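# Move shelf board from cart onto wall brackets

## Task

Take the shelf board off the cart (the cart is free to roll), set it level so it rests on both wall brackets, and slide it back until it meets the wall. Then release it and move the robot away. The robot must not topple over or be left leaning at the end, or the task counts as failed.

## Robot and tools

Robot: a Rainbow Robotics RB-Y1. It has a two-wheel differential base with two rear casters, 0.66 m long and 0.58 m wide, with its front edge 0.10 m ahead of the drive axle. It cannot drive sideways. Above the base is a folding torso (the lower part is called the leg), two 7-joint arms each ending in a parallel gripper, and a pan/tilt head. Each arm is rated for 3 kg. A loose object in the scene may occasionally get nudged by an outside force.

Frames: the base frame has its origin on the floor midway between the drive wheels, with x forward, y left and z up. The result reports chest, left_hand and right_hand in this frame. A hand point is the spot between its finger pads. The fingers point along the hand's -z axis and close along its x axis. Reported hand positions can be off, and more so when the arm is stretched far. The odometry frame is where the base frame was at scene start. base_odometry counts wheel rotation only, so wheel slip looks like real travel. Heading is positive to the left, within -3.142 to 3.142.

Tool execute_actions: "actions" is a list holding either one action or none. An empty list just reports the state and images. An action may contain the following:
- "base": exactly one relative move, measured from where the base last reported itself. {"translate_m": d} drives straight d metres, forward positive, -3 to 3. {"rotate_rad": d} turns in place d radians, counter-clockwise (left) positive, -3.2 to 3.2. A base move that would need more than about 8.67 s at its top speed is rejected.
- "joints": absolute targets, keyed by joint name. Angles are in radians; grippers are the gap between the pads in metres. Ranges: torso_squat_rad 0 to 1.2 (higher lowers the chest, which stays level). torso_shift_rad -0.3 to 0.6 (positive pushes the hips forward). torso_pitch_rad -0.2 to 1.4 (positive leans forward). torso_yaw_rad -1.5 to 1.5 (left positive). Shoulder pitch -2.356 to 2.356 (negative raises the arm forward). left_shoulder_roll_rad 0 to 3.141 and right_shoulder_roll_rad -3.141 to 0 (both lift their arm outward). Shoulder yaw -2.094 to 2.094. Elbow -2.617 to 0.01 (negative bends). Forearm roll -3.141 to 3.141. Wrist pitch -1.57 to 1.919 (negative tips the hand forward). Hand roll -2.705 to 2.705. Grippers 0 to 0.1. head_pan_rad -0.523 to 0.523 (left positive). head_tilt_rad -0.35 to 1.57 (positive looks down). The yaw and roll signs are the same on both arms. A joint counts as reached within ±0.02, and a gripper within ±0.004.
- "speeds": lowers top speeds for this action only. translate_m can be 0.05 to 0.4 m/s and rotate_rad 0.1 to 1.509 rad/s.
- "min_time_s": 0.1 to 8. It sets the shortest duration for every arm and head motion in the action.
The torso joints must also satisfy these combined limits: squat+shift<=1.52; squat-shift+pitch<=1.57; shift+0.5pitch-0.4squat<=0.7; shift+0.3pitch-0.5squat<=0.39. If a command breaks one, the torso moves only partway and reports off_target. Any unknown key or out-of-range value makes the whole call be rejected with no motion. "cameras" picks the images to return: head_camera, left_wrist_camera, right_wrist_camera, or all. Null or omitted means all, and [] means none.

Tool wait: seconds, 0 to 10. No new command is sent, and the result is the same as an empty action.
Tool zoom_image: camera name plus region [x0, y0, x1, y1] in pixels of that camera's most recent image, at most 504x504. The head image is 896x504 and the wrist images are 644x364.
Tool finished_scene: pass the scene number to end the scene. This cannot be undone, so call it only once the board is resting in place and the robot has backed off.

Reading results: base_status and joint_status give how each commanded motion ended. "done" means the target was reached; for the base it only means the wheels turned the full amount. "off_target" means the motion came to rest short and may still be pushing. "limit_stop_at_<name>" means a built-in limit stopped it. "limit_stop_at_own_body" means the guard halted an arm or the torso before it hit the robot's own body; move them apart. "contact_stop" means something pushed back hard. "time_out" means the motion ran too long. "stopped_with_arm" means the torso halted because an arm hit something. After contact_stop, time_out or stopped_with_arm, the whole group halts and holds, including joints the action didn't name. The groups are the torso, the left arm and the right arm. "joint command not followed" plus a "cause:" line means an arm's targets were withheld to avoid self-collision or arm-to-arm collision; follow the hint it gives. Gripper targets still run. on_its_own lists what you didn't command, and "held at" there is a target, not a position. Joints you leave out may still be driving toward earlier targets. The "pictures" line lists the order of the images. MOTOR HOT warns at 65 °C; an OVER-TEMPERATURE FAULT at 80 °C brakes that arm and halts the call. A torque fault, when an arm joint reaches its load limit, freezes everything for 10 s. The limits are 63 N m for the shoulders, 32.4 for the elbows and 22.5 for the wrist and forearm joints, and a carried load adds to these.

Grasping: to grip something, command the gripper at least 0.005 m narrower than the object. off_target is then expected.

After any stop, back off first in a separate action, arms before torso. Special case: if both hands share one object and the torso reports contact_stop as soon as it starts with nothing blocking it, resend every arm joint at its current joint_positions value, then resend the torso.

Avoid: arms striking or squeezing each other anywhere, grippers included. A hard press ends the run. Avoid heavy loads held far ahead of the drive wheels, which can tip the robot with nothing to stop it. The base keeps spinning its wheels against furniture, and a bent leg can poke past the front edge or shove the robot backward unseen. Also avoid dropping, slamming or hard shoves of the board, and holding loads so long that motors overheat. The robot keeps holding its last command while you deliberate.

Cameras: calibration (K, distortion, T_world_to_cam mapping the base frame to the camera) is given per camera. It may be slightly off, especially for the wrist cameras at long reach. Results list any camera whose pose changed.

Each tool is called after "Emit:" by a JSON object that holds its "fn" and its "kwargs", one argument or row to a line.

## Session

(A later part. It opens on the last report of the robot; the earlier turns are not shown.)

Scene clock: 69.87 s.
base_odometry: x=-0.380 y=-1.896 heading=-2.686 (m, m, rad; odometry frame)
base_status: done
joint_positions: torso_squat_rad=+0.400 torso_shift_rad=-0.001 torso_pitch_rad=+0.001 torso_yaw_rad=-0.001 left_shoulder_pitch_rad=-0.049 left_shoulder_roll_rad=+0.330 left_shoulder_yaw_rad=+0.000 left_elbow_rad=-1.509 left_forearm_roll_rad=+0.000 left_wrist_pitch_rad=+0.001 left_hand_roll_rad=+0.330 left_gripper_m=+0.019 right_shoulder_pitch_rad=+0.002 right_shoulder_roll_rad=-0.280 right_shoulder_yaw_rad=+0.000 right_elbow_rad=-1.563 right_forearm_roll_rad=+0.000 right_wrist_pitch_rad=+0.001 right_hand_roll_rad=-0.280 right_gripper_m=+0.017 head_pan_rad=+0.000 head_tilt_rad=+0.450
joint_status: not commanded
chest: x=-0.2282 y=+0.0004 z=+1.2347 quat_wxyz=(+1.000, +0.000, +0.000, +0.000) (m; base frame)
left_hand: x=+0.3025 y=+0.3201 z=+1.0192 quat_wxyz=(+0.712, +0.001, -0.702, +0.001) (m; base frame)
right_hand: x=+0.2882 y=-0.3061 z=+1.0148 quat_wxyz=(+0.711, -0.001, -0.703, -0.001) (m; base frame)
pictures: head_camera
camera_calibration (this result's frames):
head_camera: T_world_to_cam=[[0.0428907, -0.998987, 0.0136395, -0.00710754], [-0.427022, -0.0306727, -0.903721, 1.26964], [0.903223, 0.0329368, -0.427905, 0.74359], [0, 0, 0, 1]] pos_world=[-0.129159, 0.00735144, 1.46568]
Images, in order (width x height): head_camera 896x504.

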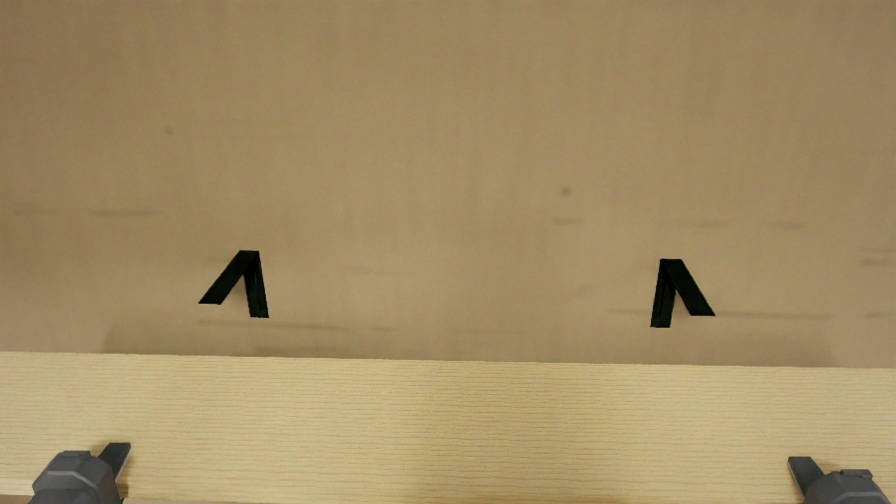

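Emit:
{"fn": "execute_actions", "kwargs": {
  "actions": [
    {"base":{"translate_m":0.41},"speeds":{"translate_m":0.15},"joints":{"head_tilt_rad":0.75}}
  ],
  "cameras": []
}}

Emit:
{"fn": "execute_actions", "kwargs": {
  "actions": [
    {"joints":{"torso_squat_rad":0.6}}
  ],
  "cameras": []
}}

Emit:
{"fn": "execute_actions", "kwargs": {
  "actions": [
    {"joints":{"torso_squat_rad":0.63}}
  ],
  "cameras": ["head_camera"]
}}

Scene clock: 73.63 s.
base_odometry: x=-0.748 y=-2.077 heading=-2.684 (m, m, rad; odometry frame)
base_status: done
joint_positions: torso_squat_rad=+0.400 torso_shift_rad=-0.001 torso_pitch_rad=+0.001 torso_yaw_rad=-0.001 left_shoulder_pitch_rad=-0.049 left_shoulder_roll_rad=+0.330 left_shoulder_yaw_rad=+0.000 left_elbow_rad=-1.509 left_forearm_roll_rad=+0.000 left_wrist_pitch_rad=+0.001 left_hand_roll_rad=+0.330 left_gripper_m=+0.019 right_shoulder_pitch_rad=+0.002 right_shoulder_roll_rad=-0.280 right_shoulder_yaw_rad=+0.000 right_elbow_rad=-1.563 right_forearm_roll_rad=+0.000 right_wrist_pitch_rad=+0.001 right_hand_roll_rad=-0.280 right_gripper_m=+0.017 head_pan_rad=+0.000 head_tilt_rad=+0.750
joint_status: all done
chest: x=-0.2282 y=+0.0004 z=+1.2347 quat_wxyz=(+1.000, +0.000, +0.000, +0.000) (m; base frame)
left_hand: x=+0.3025 y=+0.3201 z=+1.0191 quat_wxyz=(+0.712, +0.001, -0.702, +0.001) (m; base frame)
right_hand: x=+0.2882 y=-0.3061 z=+1.0148 quat_wxyz=(+0.711, -0.001, -0.703, -0.001) (m; base frame)
pictures: none
No camera images: the call's "cameras" was empty. Leave "cameras" out to get every camera's image.

Scene clock: 75.10 s.
base_odometry: x=-0.748 y=-2.077 heading=-2.684 (m, m, rad; odometry frame)
base_status: not commanded
joint_positions: torso_squat_rad=+0.600 torso_shift_rad=-0.001 torso_pitch_rad=+0.000 torso_yaw_rad=-0.001 left_shoulder_pitch_rad=-0.049 left_shoulder_roll_rad=+0.330 left_shoulder_yaw_rad=+0.000 left_elbow_rad=-1.509 left_forearm_roll_rad=+0.000 left_wrist_pitch_rad=+0.001 left_hand_roll_rad=+0.330 left_gripper_m=+0.019 right_shoulder_pitch_rad=+0.002 right_shoulder_roll_rad=-0.280 right_shoulder_yaw_rad=+0.000 right_elbow_rad=-1.563 right_forearm_roll_rad=+0.000 right_wrist_pitch_rad=+0.001 right_hand_roll_rad=-0.280 right_gripper_m=+0.017 head_pan_rad=+0.000 head_tilt_rad=+0.750
joint_status: all done
chest: x=-0.2283 y=+0.0003 z=+1.1677 quat_wxyz=(+1.000, +0.000, +0.000, +0.000) (m; base frame)
left_hand: x=+0.3024 y=+0.3201 z=+0.9522 quat_wxyz=(+0.712, +0.001, -0.702, +0.001) (m; base frame)
right_hand: x=+0.2882 y=-0.3061 z=+0.9480 quat_wxyz=(+0.711, -0.001, -0.703, -0.001) (m; base frame)
pictures: none
No camera images: the call's "cameras" was empty. Leave "cameras" out to get every camera's image.

Scene clock: 75.83 s.
base_odometry: x=-0.748 y=-2.077 heading=-2.684 (m, m, rad; odometry frame)
base_status: not commanded
joint_positions: torso_squat_rad=+0.630 torso_shift_rad=-0.001 torso_pitch_rad=+0.000 torso_yaw_rad=-0.001 left_shoulder_pitch_rad=-0.049 left_shoulder_roll_rad=+0.330 left_shoulder_yaw_rad=+0.000 left_elbow_rad=-1.509 left_forearm_roll_rad=+0.000 left_wrist_pitch_rad=+0.001 left_hand_roll_rad=+0.330 left_gripper_m=+0.019 right_shoulder_pitch_rad=+0.002 right_shoulder_roll_rad=-0.280 right_shoulder_yaw_rad=+0.000 right_elbow_rad=-1.563 right_forearm_roll_rad=+0.000 right_wrist_pitch_rad=+0.001 right_hand_roll_rad=-0.280 right_gripper_m=+0.017 head_pan_rad=+0.000 head_tilt_rad=+0.750
joint_status: all done
chest: x=-0.2283 y=+0.0003 z=+1.1556 quat_wxyz=(+1.000, +0.000, +0.000, +0.000) (m; base frame)
left_hand: x=+0.3025 y=+0.3201 z=+0.9401 quat_wxyz=(+0.712, +0.001, -0.702, +0.001) (m; base frame)
right_hand: x=+0.2882 y=-0.3061 z=+0.9358 quat_wxyz=(+0.711, -0.001, -0.703, -0.001) (m; base frame)
pictures: head_camera
camera_calibration (this result's frames):
head_camera: T_world_to_cam=[[0.0449259, -0.99899, 0.0000702644, 0.012756], [-0.674825, -0.0303996, -0.737352, 0.921456], [0.736609, 0.0330788, -0.675509, 1.01114], [0, 0, 0, 1]] pos_world=[-0.123567, 0.00730777, 1.36247]
Images, in order (width x height): head_camera 896x504.

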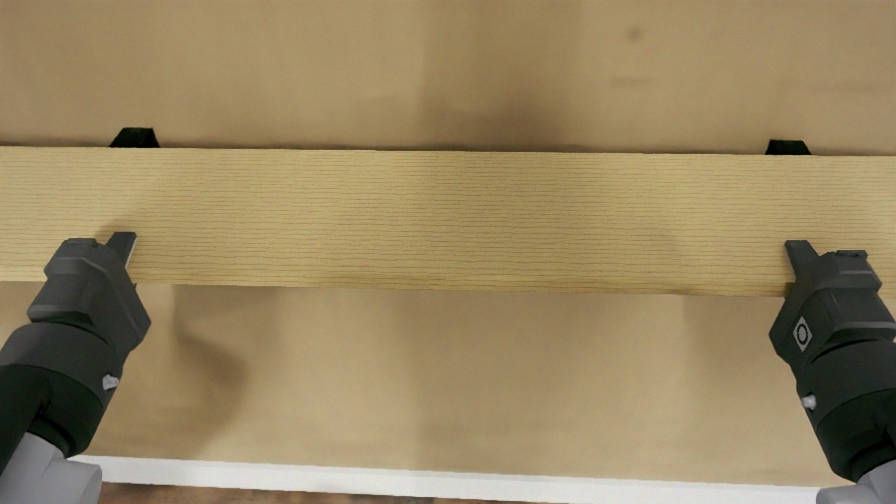

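Emit:
{"fn": "execute_actions", "kwargs": {
  "actions": [
    {"joints":{"torso_squat_rad":0.655}}
  ],
  "cameras": ["head_camera"]
}}

Scene clock: 76.60 s.
base_odometry: x=-0.748 y=-2.077 heading=-2.684 (m, m, rad; odometry frame)
base_status: not commanded
joint_positions: torso_squat_rad=+0.655 torso_shift_rad=-0.001 torso_pitch_rad=-0.001 torso_yaw_rad=-0.001 left_shoulder_pitch_rad=-0.051 left_shoulder_roll_rad=+0.330 left_shoulder_yaw_rad=+0.000 left_elbow_rad=-1.511 left_forearm_roll_rad=+0.000 left_wrist_pitch_rad=-0.001 left_hand_roll_rad=+0.330 left_gripper_m=+0.019 right_shoulder_pitch_rad=+0.001 right_shoulder_roll_rad=-0.280 right_shoulder_yaw_rad=+0.000 right_elbow_rad=-1.564 right_forearm_roll_rad=+0.000 right_wrist_pitch_rad=+0.001 right_hand_roll_rad=-0.280 right_gripper_m=+0.017 head_pan_rad=+0.000 head_tilt_rad=+0.750
joint_status: all done
chest: x=-0.2289 y=+0.0003 z=+1.1450 quat_wxyz=(+1.000, +0.000, +0.000, +0.000) (m; base frame)
left_hand: x=+0.3029 y=+0.3198 z=+0.9330 quat_wxyz=(+0.710, +0.001, -0.705, +0.000) (m; base frame)
right_hand: x=+0.2881 y=-0.3060 z=+0.9268 quat_wxyz=(+0.710, -0.001, -0.705, -0.001) (m; base frame)
pictures: head_camera
camera_calibration (this result's frames):
head_camera: T_world_to_cam=[[0.0449419, -0.99899, 0.0000255249, 0.0128004], [-0.673992, -0.03034, -0.738116, 0.914368], [0.73737, 0.0331551, -0.674674, 1.00367], [0, 0, 0, 1]] pos_world=[-0.124378, 0.00725245, 1.35206]
Images, in order (width x height): head_camera 896x504.

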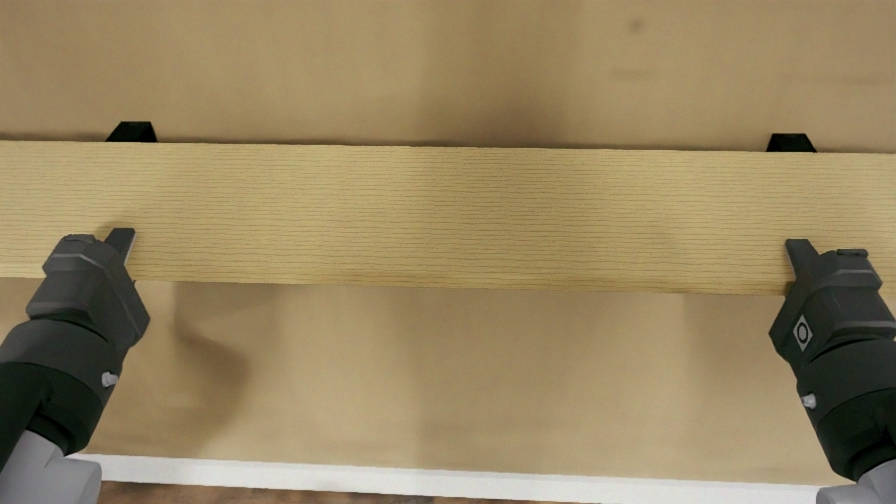

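Emit:
{"fn": "execute_actions", "kwargs": {
  "actions": [
    {"joints":{"left_gripper_m":0.06,"right_gripper_m":0.06}}
  ],
  "cameras": []
}}

Emit:
{"fn": "execute_actions", "kwargs": {
  "actions": [
    {"base":{"translate_m":-0.1},"speeds":{"translate_m":0.1}}
  ],
  "cameras": []
}}

Emit:
{"fn": "execute_actions", "kwargs": {
  "actions": [
    {"joints":{"left_gripper_m":0,"right_gripper_m":0,"left_shoulder_pitch_rad":-0.09,"left_elbow_rad":-1.475}}
  ],
  "cameras": []
}}

Emit:
{"fn": "execute_actions", "kwargs": {
  "actions": [
    {"base":{"translate_m":0.085},"speeds":{"translate_m":0.05}}
  ],
  "cameras": ["head_camera"]
}}

Scene clock: 77.83 s.
base_odometry: x=-0.748 y=-2.077 heading=-2.684 (m, m, rad; odometry frame)
base_status: not commanded
joint_positions: torso_squat_rad=+0.655 torso_shift_rad=-0.001 torso_pitch_rad=-0.001 torso_yaw_rad=-0.001 left_shoulder_pitch_rad=-0.050 left_shoulder_roll_rad=+0.330 left_shoulder_yaw_rad=+0.000 left_elbow_rad=-1.510 left_forearm_roll_rad=+0.000 left_wrist_pitch_rad=+0.000 left_hand_roll_rad=+0.330 left_gripper_m=+0.060 right_shoulder_pitch_rad=+0.000 right_shoulder_roll_rad=-0.280 right_shoulder_yaw_rad=+0.000 right_elbow_rad=-1.565 right_forearm_roll_rad=+0.000 right_wrist_pitch_rad=+0.000 right_hand_roll_rad=-0.280 right_gripper_m=+0.060 head_pan_rad=+0.000 head_tilt_rad=+0.750
joint_status: all done
chest: x=-0.2287 y=+0.0003 z=+1.1450 quat_wxyz=(+1.000, +0.000, +0.000, +0.000) (m; base frame)
left_hand: x=+0.3028 y=+0.3200 z=+0.9320 quat_wxyz=(+0.710, +0.001, -0.704, +0.001) (m; base frame)
right_hand: x=+0.2884 y=-0.3058 z=+0.9273 quat_wxyz=(+0.709, -0.001, -0.705, -0.001) (m; base frame)
pictures: none
No camera images: the call's "cameras" was empty. Leave "cameras" out to get every camera's image.

Scene clock: 79.80 s.
base_odometry: x=-0.659 y=-2.033 heading=-2.686 (m, m, rad; odometry frame)
base_status: done
joint_positions: torso_squat_rad=+0.655 torso_shift_rad=-0.001 torso_pitch_rad=+0.000 torso_yaw_rad=-0.001 left_shoulder_pitch_rad=-0.050 left_shoulder_roll_rad=+0.330 left_shoulder_yaw_rad=+0.000 left_elbow_rad=-1.510 left_forearm_roll_rad=+0.000 left_wrist_pitch_rad=+0.000 left_hand_roll_rad=+0.330 left_gripper_m=+0.060 right_shoulder_pitch_rad=+0.000 right_shoulder_roll_rad=-0.280 right_shoulder_yaw_rad=+0.000 right_elbow_rad=-1.565 right_forearm_roll_rad=+0.000 right_wrist_pitch_rad=+0.000 right_hand_roll_rad=-0.280 right_gripper_m=+0.060 head_pan_rad=+0.000 head_tilt_rad=+0.750
joint_status: not commanded
chest: x=-0.2286 y=+0.0003 z=+1.1451 quat_wxyz=(+1.000, +0.000, +0.000, +0.000) (m; base frame)
left_hand: x=+0.3028 y=+0.3201 z=+0.9317 quat_wxyz=(+0.711, +0.001, -0.704, +0.001) (m; base frame)
right_hand: x=+0.2885 y=-0.3057 z=+0.9274 quat_wxyz=(+0.709, -0.001, -0.705, -0.001) (m; base frame)
pictures: none
No camera images: the call's "cameras" was empty. Leave "cameras" out to get every camera's image.

Scene clock: 80.90 s.
base_odometry: x=-0.659 y=-2.033 heading=-2.686 (m, m, rad; odometry frame)
base_status: not commanded
joint_positions: torso_squat_rad=+0.655 torso_shift_rad=-0.001 torso_pitch_rad=+0.000 torso_yaw_rad=-0.001 left_shoulder_pitch_rad=-0.090 left_shoulder_roll_rad=+0.330 left_shoulder_yaw_rad=+0.000 left_elbow_rad=-1.475 left_forearm_roll_rad=+0.000 left_wrist_pitch_rad=+0.000 left_hand_roll_rad=+0.330 left_gripper_m=+0.001 right_shoulder_pitch_rad=+0.000 right_shoulder_roll_rad=-0.280 right_shoulder_yaw_rad=+0.000 right_elbow_rad=-1.565 right_forearm_roll_rad=+0.000 right_wrist_pitch_rad=+0.000 right_hand_roll_rad=-0.280 right_gripper_m=+0.000 head_pan_rad=+0.000 head_tilt_rad=+0.750
joint_status: all done
chest: x=-0.2286 y=+0.0003 z=+1.1451 quat_wxyz=(+1.000, +0.000, +0.000, +0.000) (m; base frame)
left_hand: x=+0.3138 y=+0.3183 z=+0.9356 quat_wxyz=(+0.709, +0.000, -0.705, +0.000) (m; base frame)
right_hand: x=+0.2885 y=-0.3057 z=+0.9274 quat_wxyz=(+0.709, -0.001, -0.705, -0.001) (m; base frame)
pictures: none
No camera images: the call's "cameras" was empty. Leave "cameras" out to get every camera's image.

Scene clock: 83.43 s.
base_odometry: x=-0.735 y=-2.071 heading=-2.685 (m, m, rad; odometry frame)
base_status: done
joint_positions: torso_squat_rad=+0.655 torso_shift_rad=-0.001 torso_pitch_rad=+0.000 torso_yaw_rad=-0.001 left_shoulder_pitch_rad=-0.090 left_shoulder_roll_rad=+0.330 left_shoulder_yaw_rad=+0.000 left_elbow_rad=-1.475 left_forearm_roll_rad=+0.000 left_wrist_pitch_rad=+0.000 left_hand_roll_rad=+0.330 left_gripper_m=+0.001 right_shoulder_pitch_rad=+0.000 right_shoulder_roll_rad=-0.280 right_shoulder_yaw_rad=+0.000 right_elbow_rad=-1.565 right_forearm_roll_rad=+0.000 right_wrist_pitch_rad=+0.000 right_hand_roll_rad=-0.280 right_gripper_m=+0.000 head_pan_rad=+0.000 head_tilt_rad=+0.750
joint_status: not commanded
chest: x=-0.2286 y=+0.0003 z=+1.1451 quat_wxyz=(+1.000, +0.000, +0.000, +0.000) (m; base frame)
left_hand: x=+0.3138 y=+0.3183 z=+0.9355 quat_wxyz=(+0.709, +0.000, -0.705, +0.000) (m; base frame)
right_hand: x=+0.2885 y=-0.3057 z=+0.9274 quat_wxyz=(+0.709, -0.001, -0.705, -0.001) (m; base frame)
pictures: head_camera
camera_calibration (this result's frames):
head_camera: T_world_to_cam=[[0.0449374, -0.99899, 0.0000278257, 0.0127925], [-0.67437, -0.0303556, -0.737769, 0.914081], [0.737025, 0.0331347, -0.675053, 1.00384], [0, 0, 0, 1]] pos_world=[-0.124003, 0.00726505, 1.35203]
Images, in order (width x height): head_camera 896x504.

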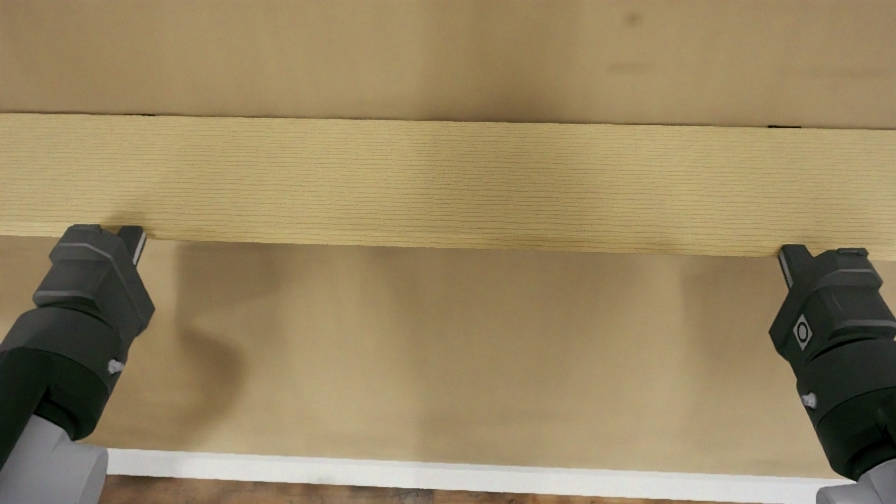

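Emit:
{"fn": "execute_actions", "kwargs": {
  "actions": [
    {"base":{"translate_m":0.035},"speeds":{"translate_m":0.05}}
  ],
  "cameras": []
}}

Emit:
{"fn": "execute_actions", "kwargs": {
  "actions": [
    {"base":{"translate_m":-0.6}}
  ],
  "cameras": []
}}

Emit:
{"fn": "finished_scene", "kwargs": {
  "scene": 2
}}

Scene clock: 84.93 s.
base_odometry: x=-0.766 y=-2.086 heading=-2.684 (m, m, rad; odometry frame)
base_status: done
joint_positions: torso_squat_rad=+0.655 torso_shift_rad=-0.001 torso_pitch_rad=+0.000 torso_yaw_rad=-0.001 left_shoulder_pitch_rad=-0.089 left_shoulder_roll_rad=+0.330 left_shoulder_yaw_rad=+0.000 left_elbow_rad=-1.475 left_forearm_roll_rad=+0.000 left_wrist_pitch_rad=+0.000 left_hand_roll_rad=+0.330 left_gripper_m=+0.001 right_shoulder_pitch_rad=+0.000 right_shoulder_roll_rad=-0.280 right_shoulder_yaw_rad=+0.000 right_elbow_rad=-1.565 right_forearm_roll_rad=+0.000 right_wrist_pitch_rad=+0.000 right_hand_roll_rad=-0.280 right_gripper_m=+0.000 head_pan_rad=+0.000 head_tilt_rad=+0.750
joint_status: not commanded
chest: x=-0.2287 y=+0.0003 z=+1.1450 quat_wxyz=(+1.000, +0.000, +0.000, +0.000) (m; base frame)
left_hand: x=+0.3134 y=+0.3182 z=+0.9353 quat_wxyz=(+0.709, +0.000, -0.705, +0.000) (m; base frame)
right_hand: x=+0.2885 y=-0.3057 z=+0.9275 quat_wxyz=(+0.709, -0.001, -0.705, -0.001) (m; base frame)
pictures: none
No camera images: the call's "cameras" was empty. Leave "cameras" out to get every camera's image.

Scene clock: 88.17 s.
base_odometry: x=-0.228 y=-1.821 heading=-2.682 (m, m, rad; odometry frame)
base_status: done
joint_positions: torso_squat_rad=+0.655 torso_shift_rad=-0.001 torso_pitch_rad=+0.000 torso_yaw_rad=-0.001 left_shoulder_pitch_rad=-0.090 left_shoulder_roll_rad=+0.330 left_shoulder_yaw_rad=+0.000 left_elbow_rad=-1.475 left_forearm_roll_rad=+0.000 left_wrist_pitch_rad=+0.000 left_hand_roll_rad=+0.330 left_gripper_m=+0.001 right_shoulder_pitch_rad=+0.000 right_shoulder_roll_rad=-0.280 right_shoulder_yaw_rad=+0.000 right_elbow_rad=-1.565 right_forearm_roll_rad=+0.000 right_wrist_pitch_rad=+0.000 right_hand_roll_rad=-0.280 right_gripper_m=+0.000 head_pan_rad=+0.000 head_tilt_rad=+0.750
joint_status: not commanded
chest: x=-0.2286 y=+0.0003 z=+1.1451 quat_wxyz=(+1.000, +0.000, +0.000, +0.000) (m; base frame)
left_hand: x=+0.3138 y=+0.3180 z=+0.9355 quat_wxyz=(+0.709, +0.000, -0.705, +0.000) (m; base frame)
right_hand: x=+0.2886 y=-0.3057 z=+0.9275 quat_wxyz=(+0.709, -0.001, -0.705, -0.001) (m; base frame)
pictures: none
No camera images: the call's "cameras" was empty. Leave "cameras" out to get every camera's image.

The scene is finished: the task was done.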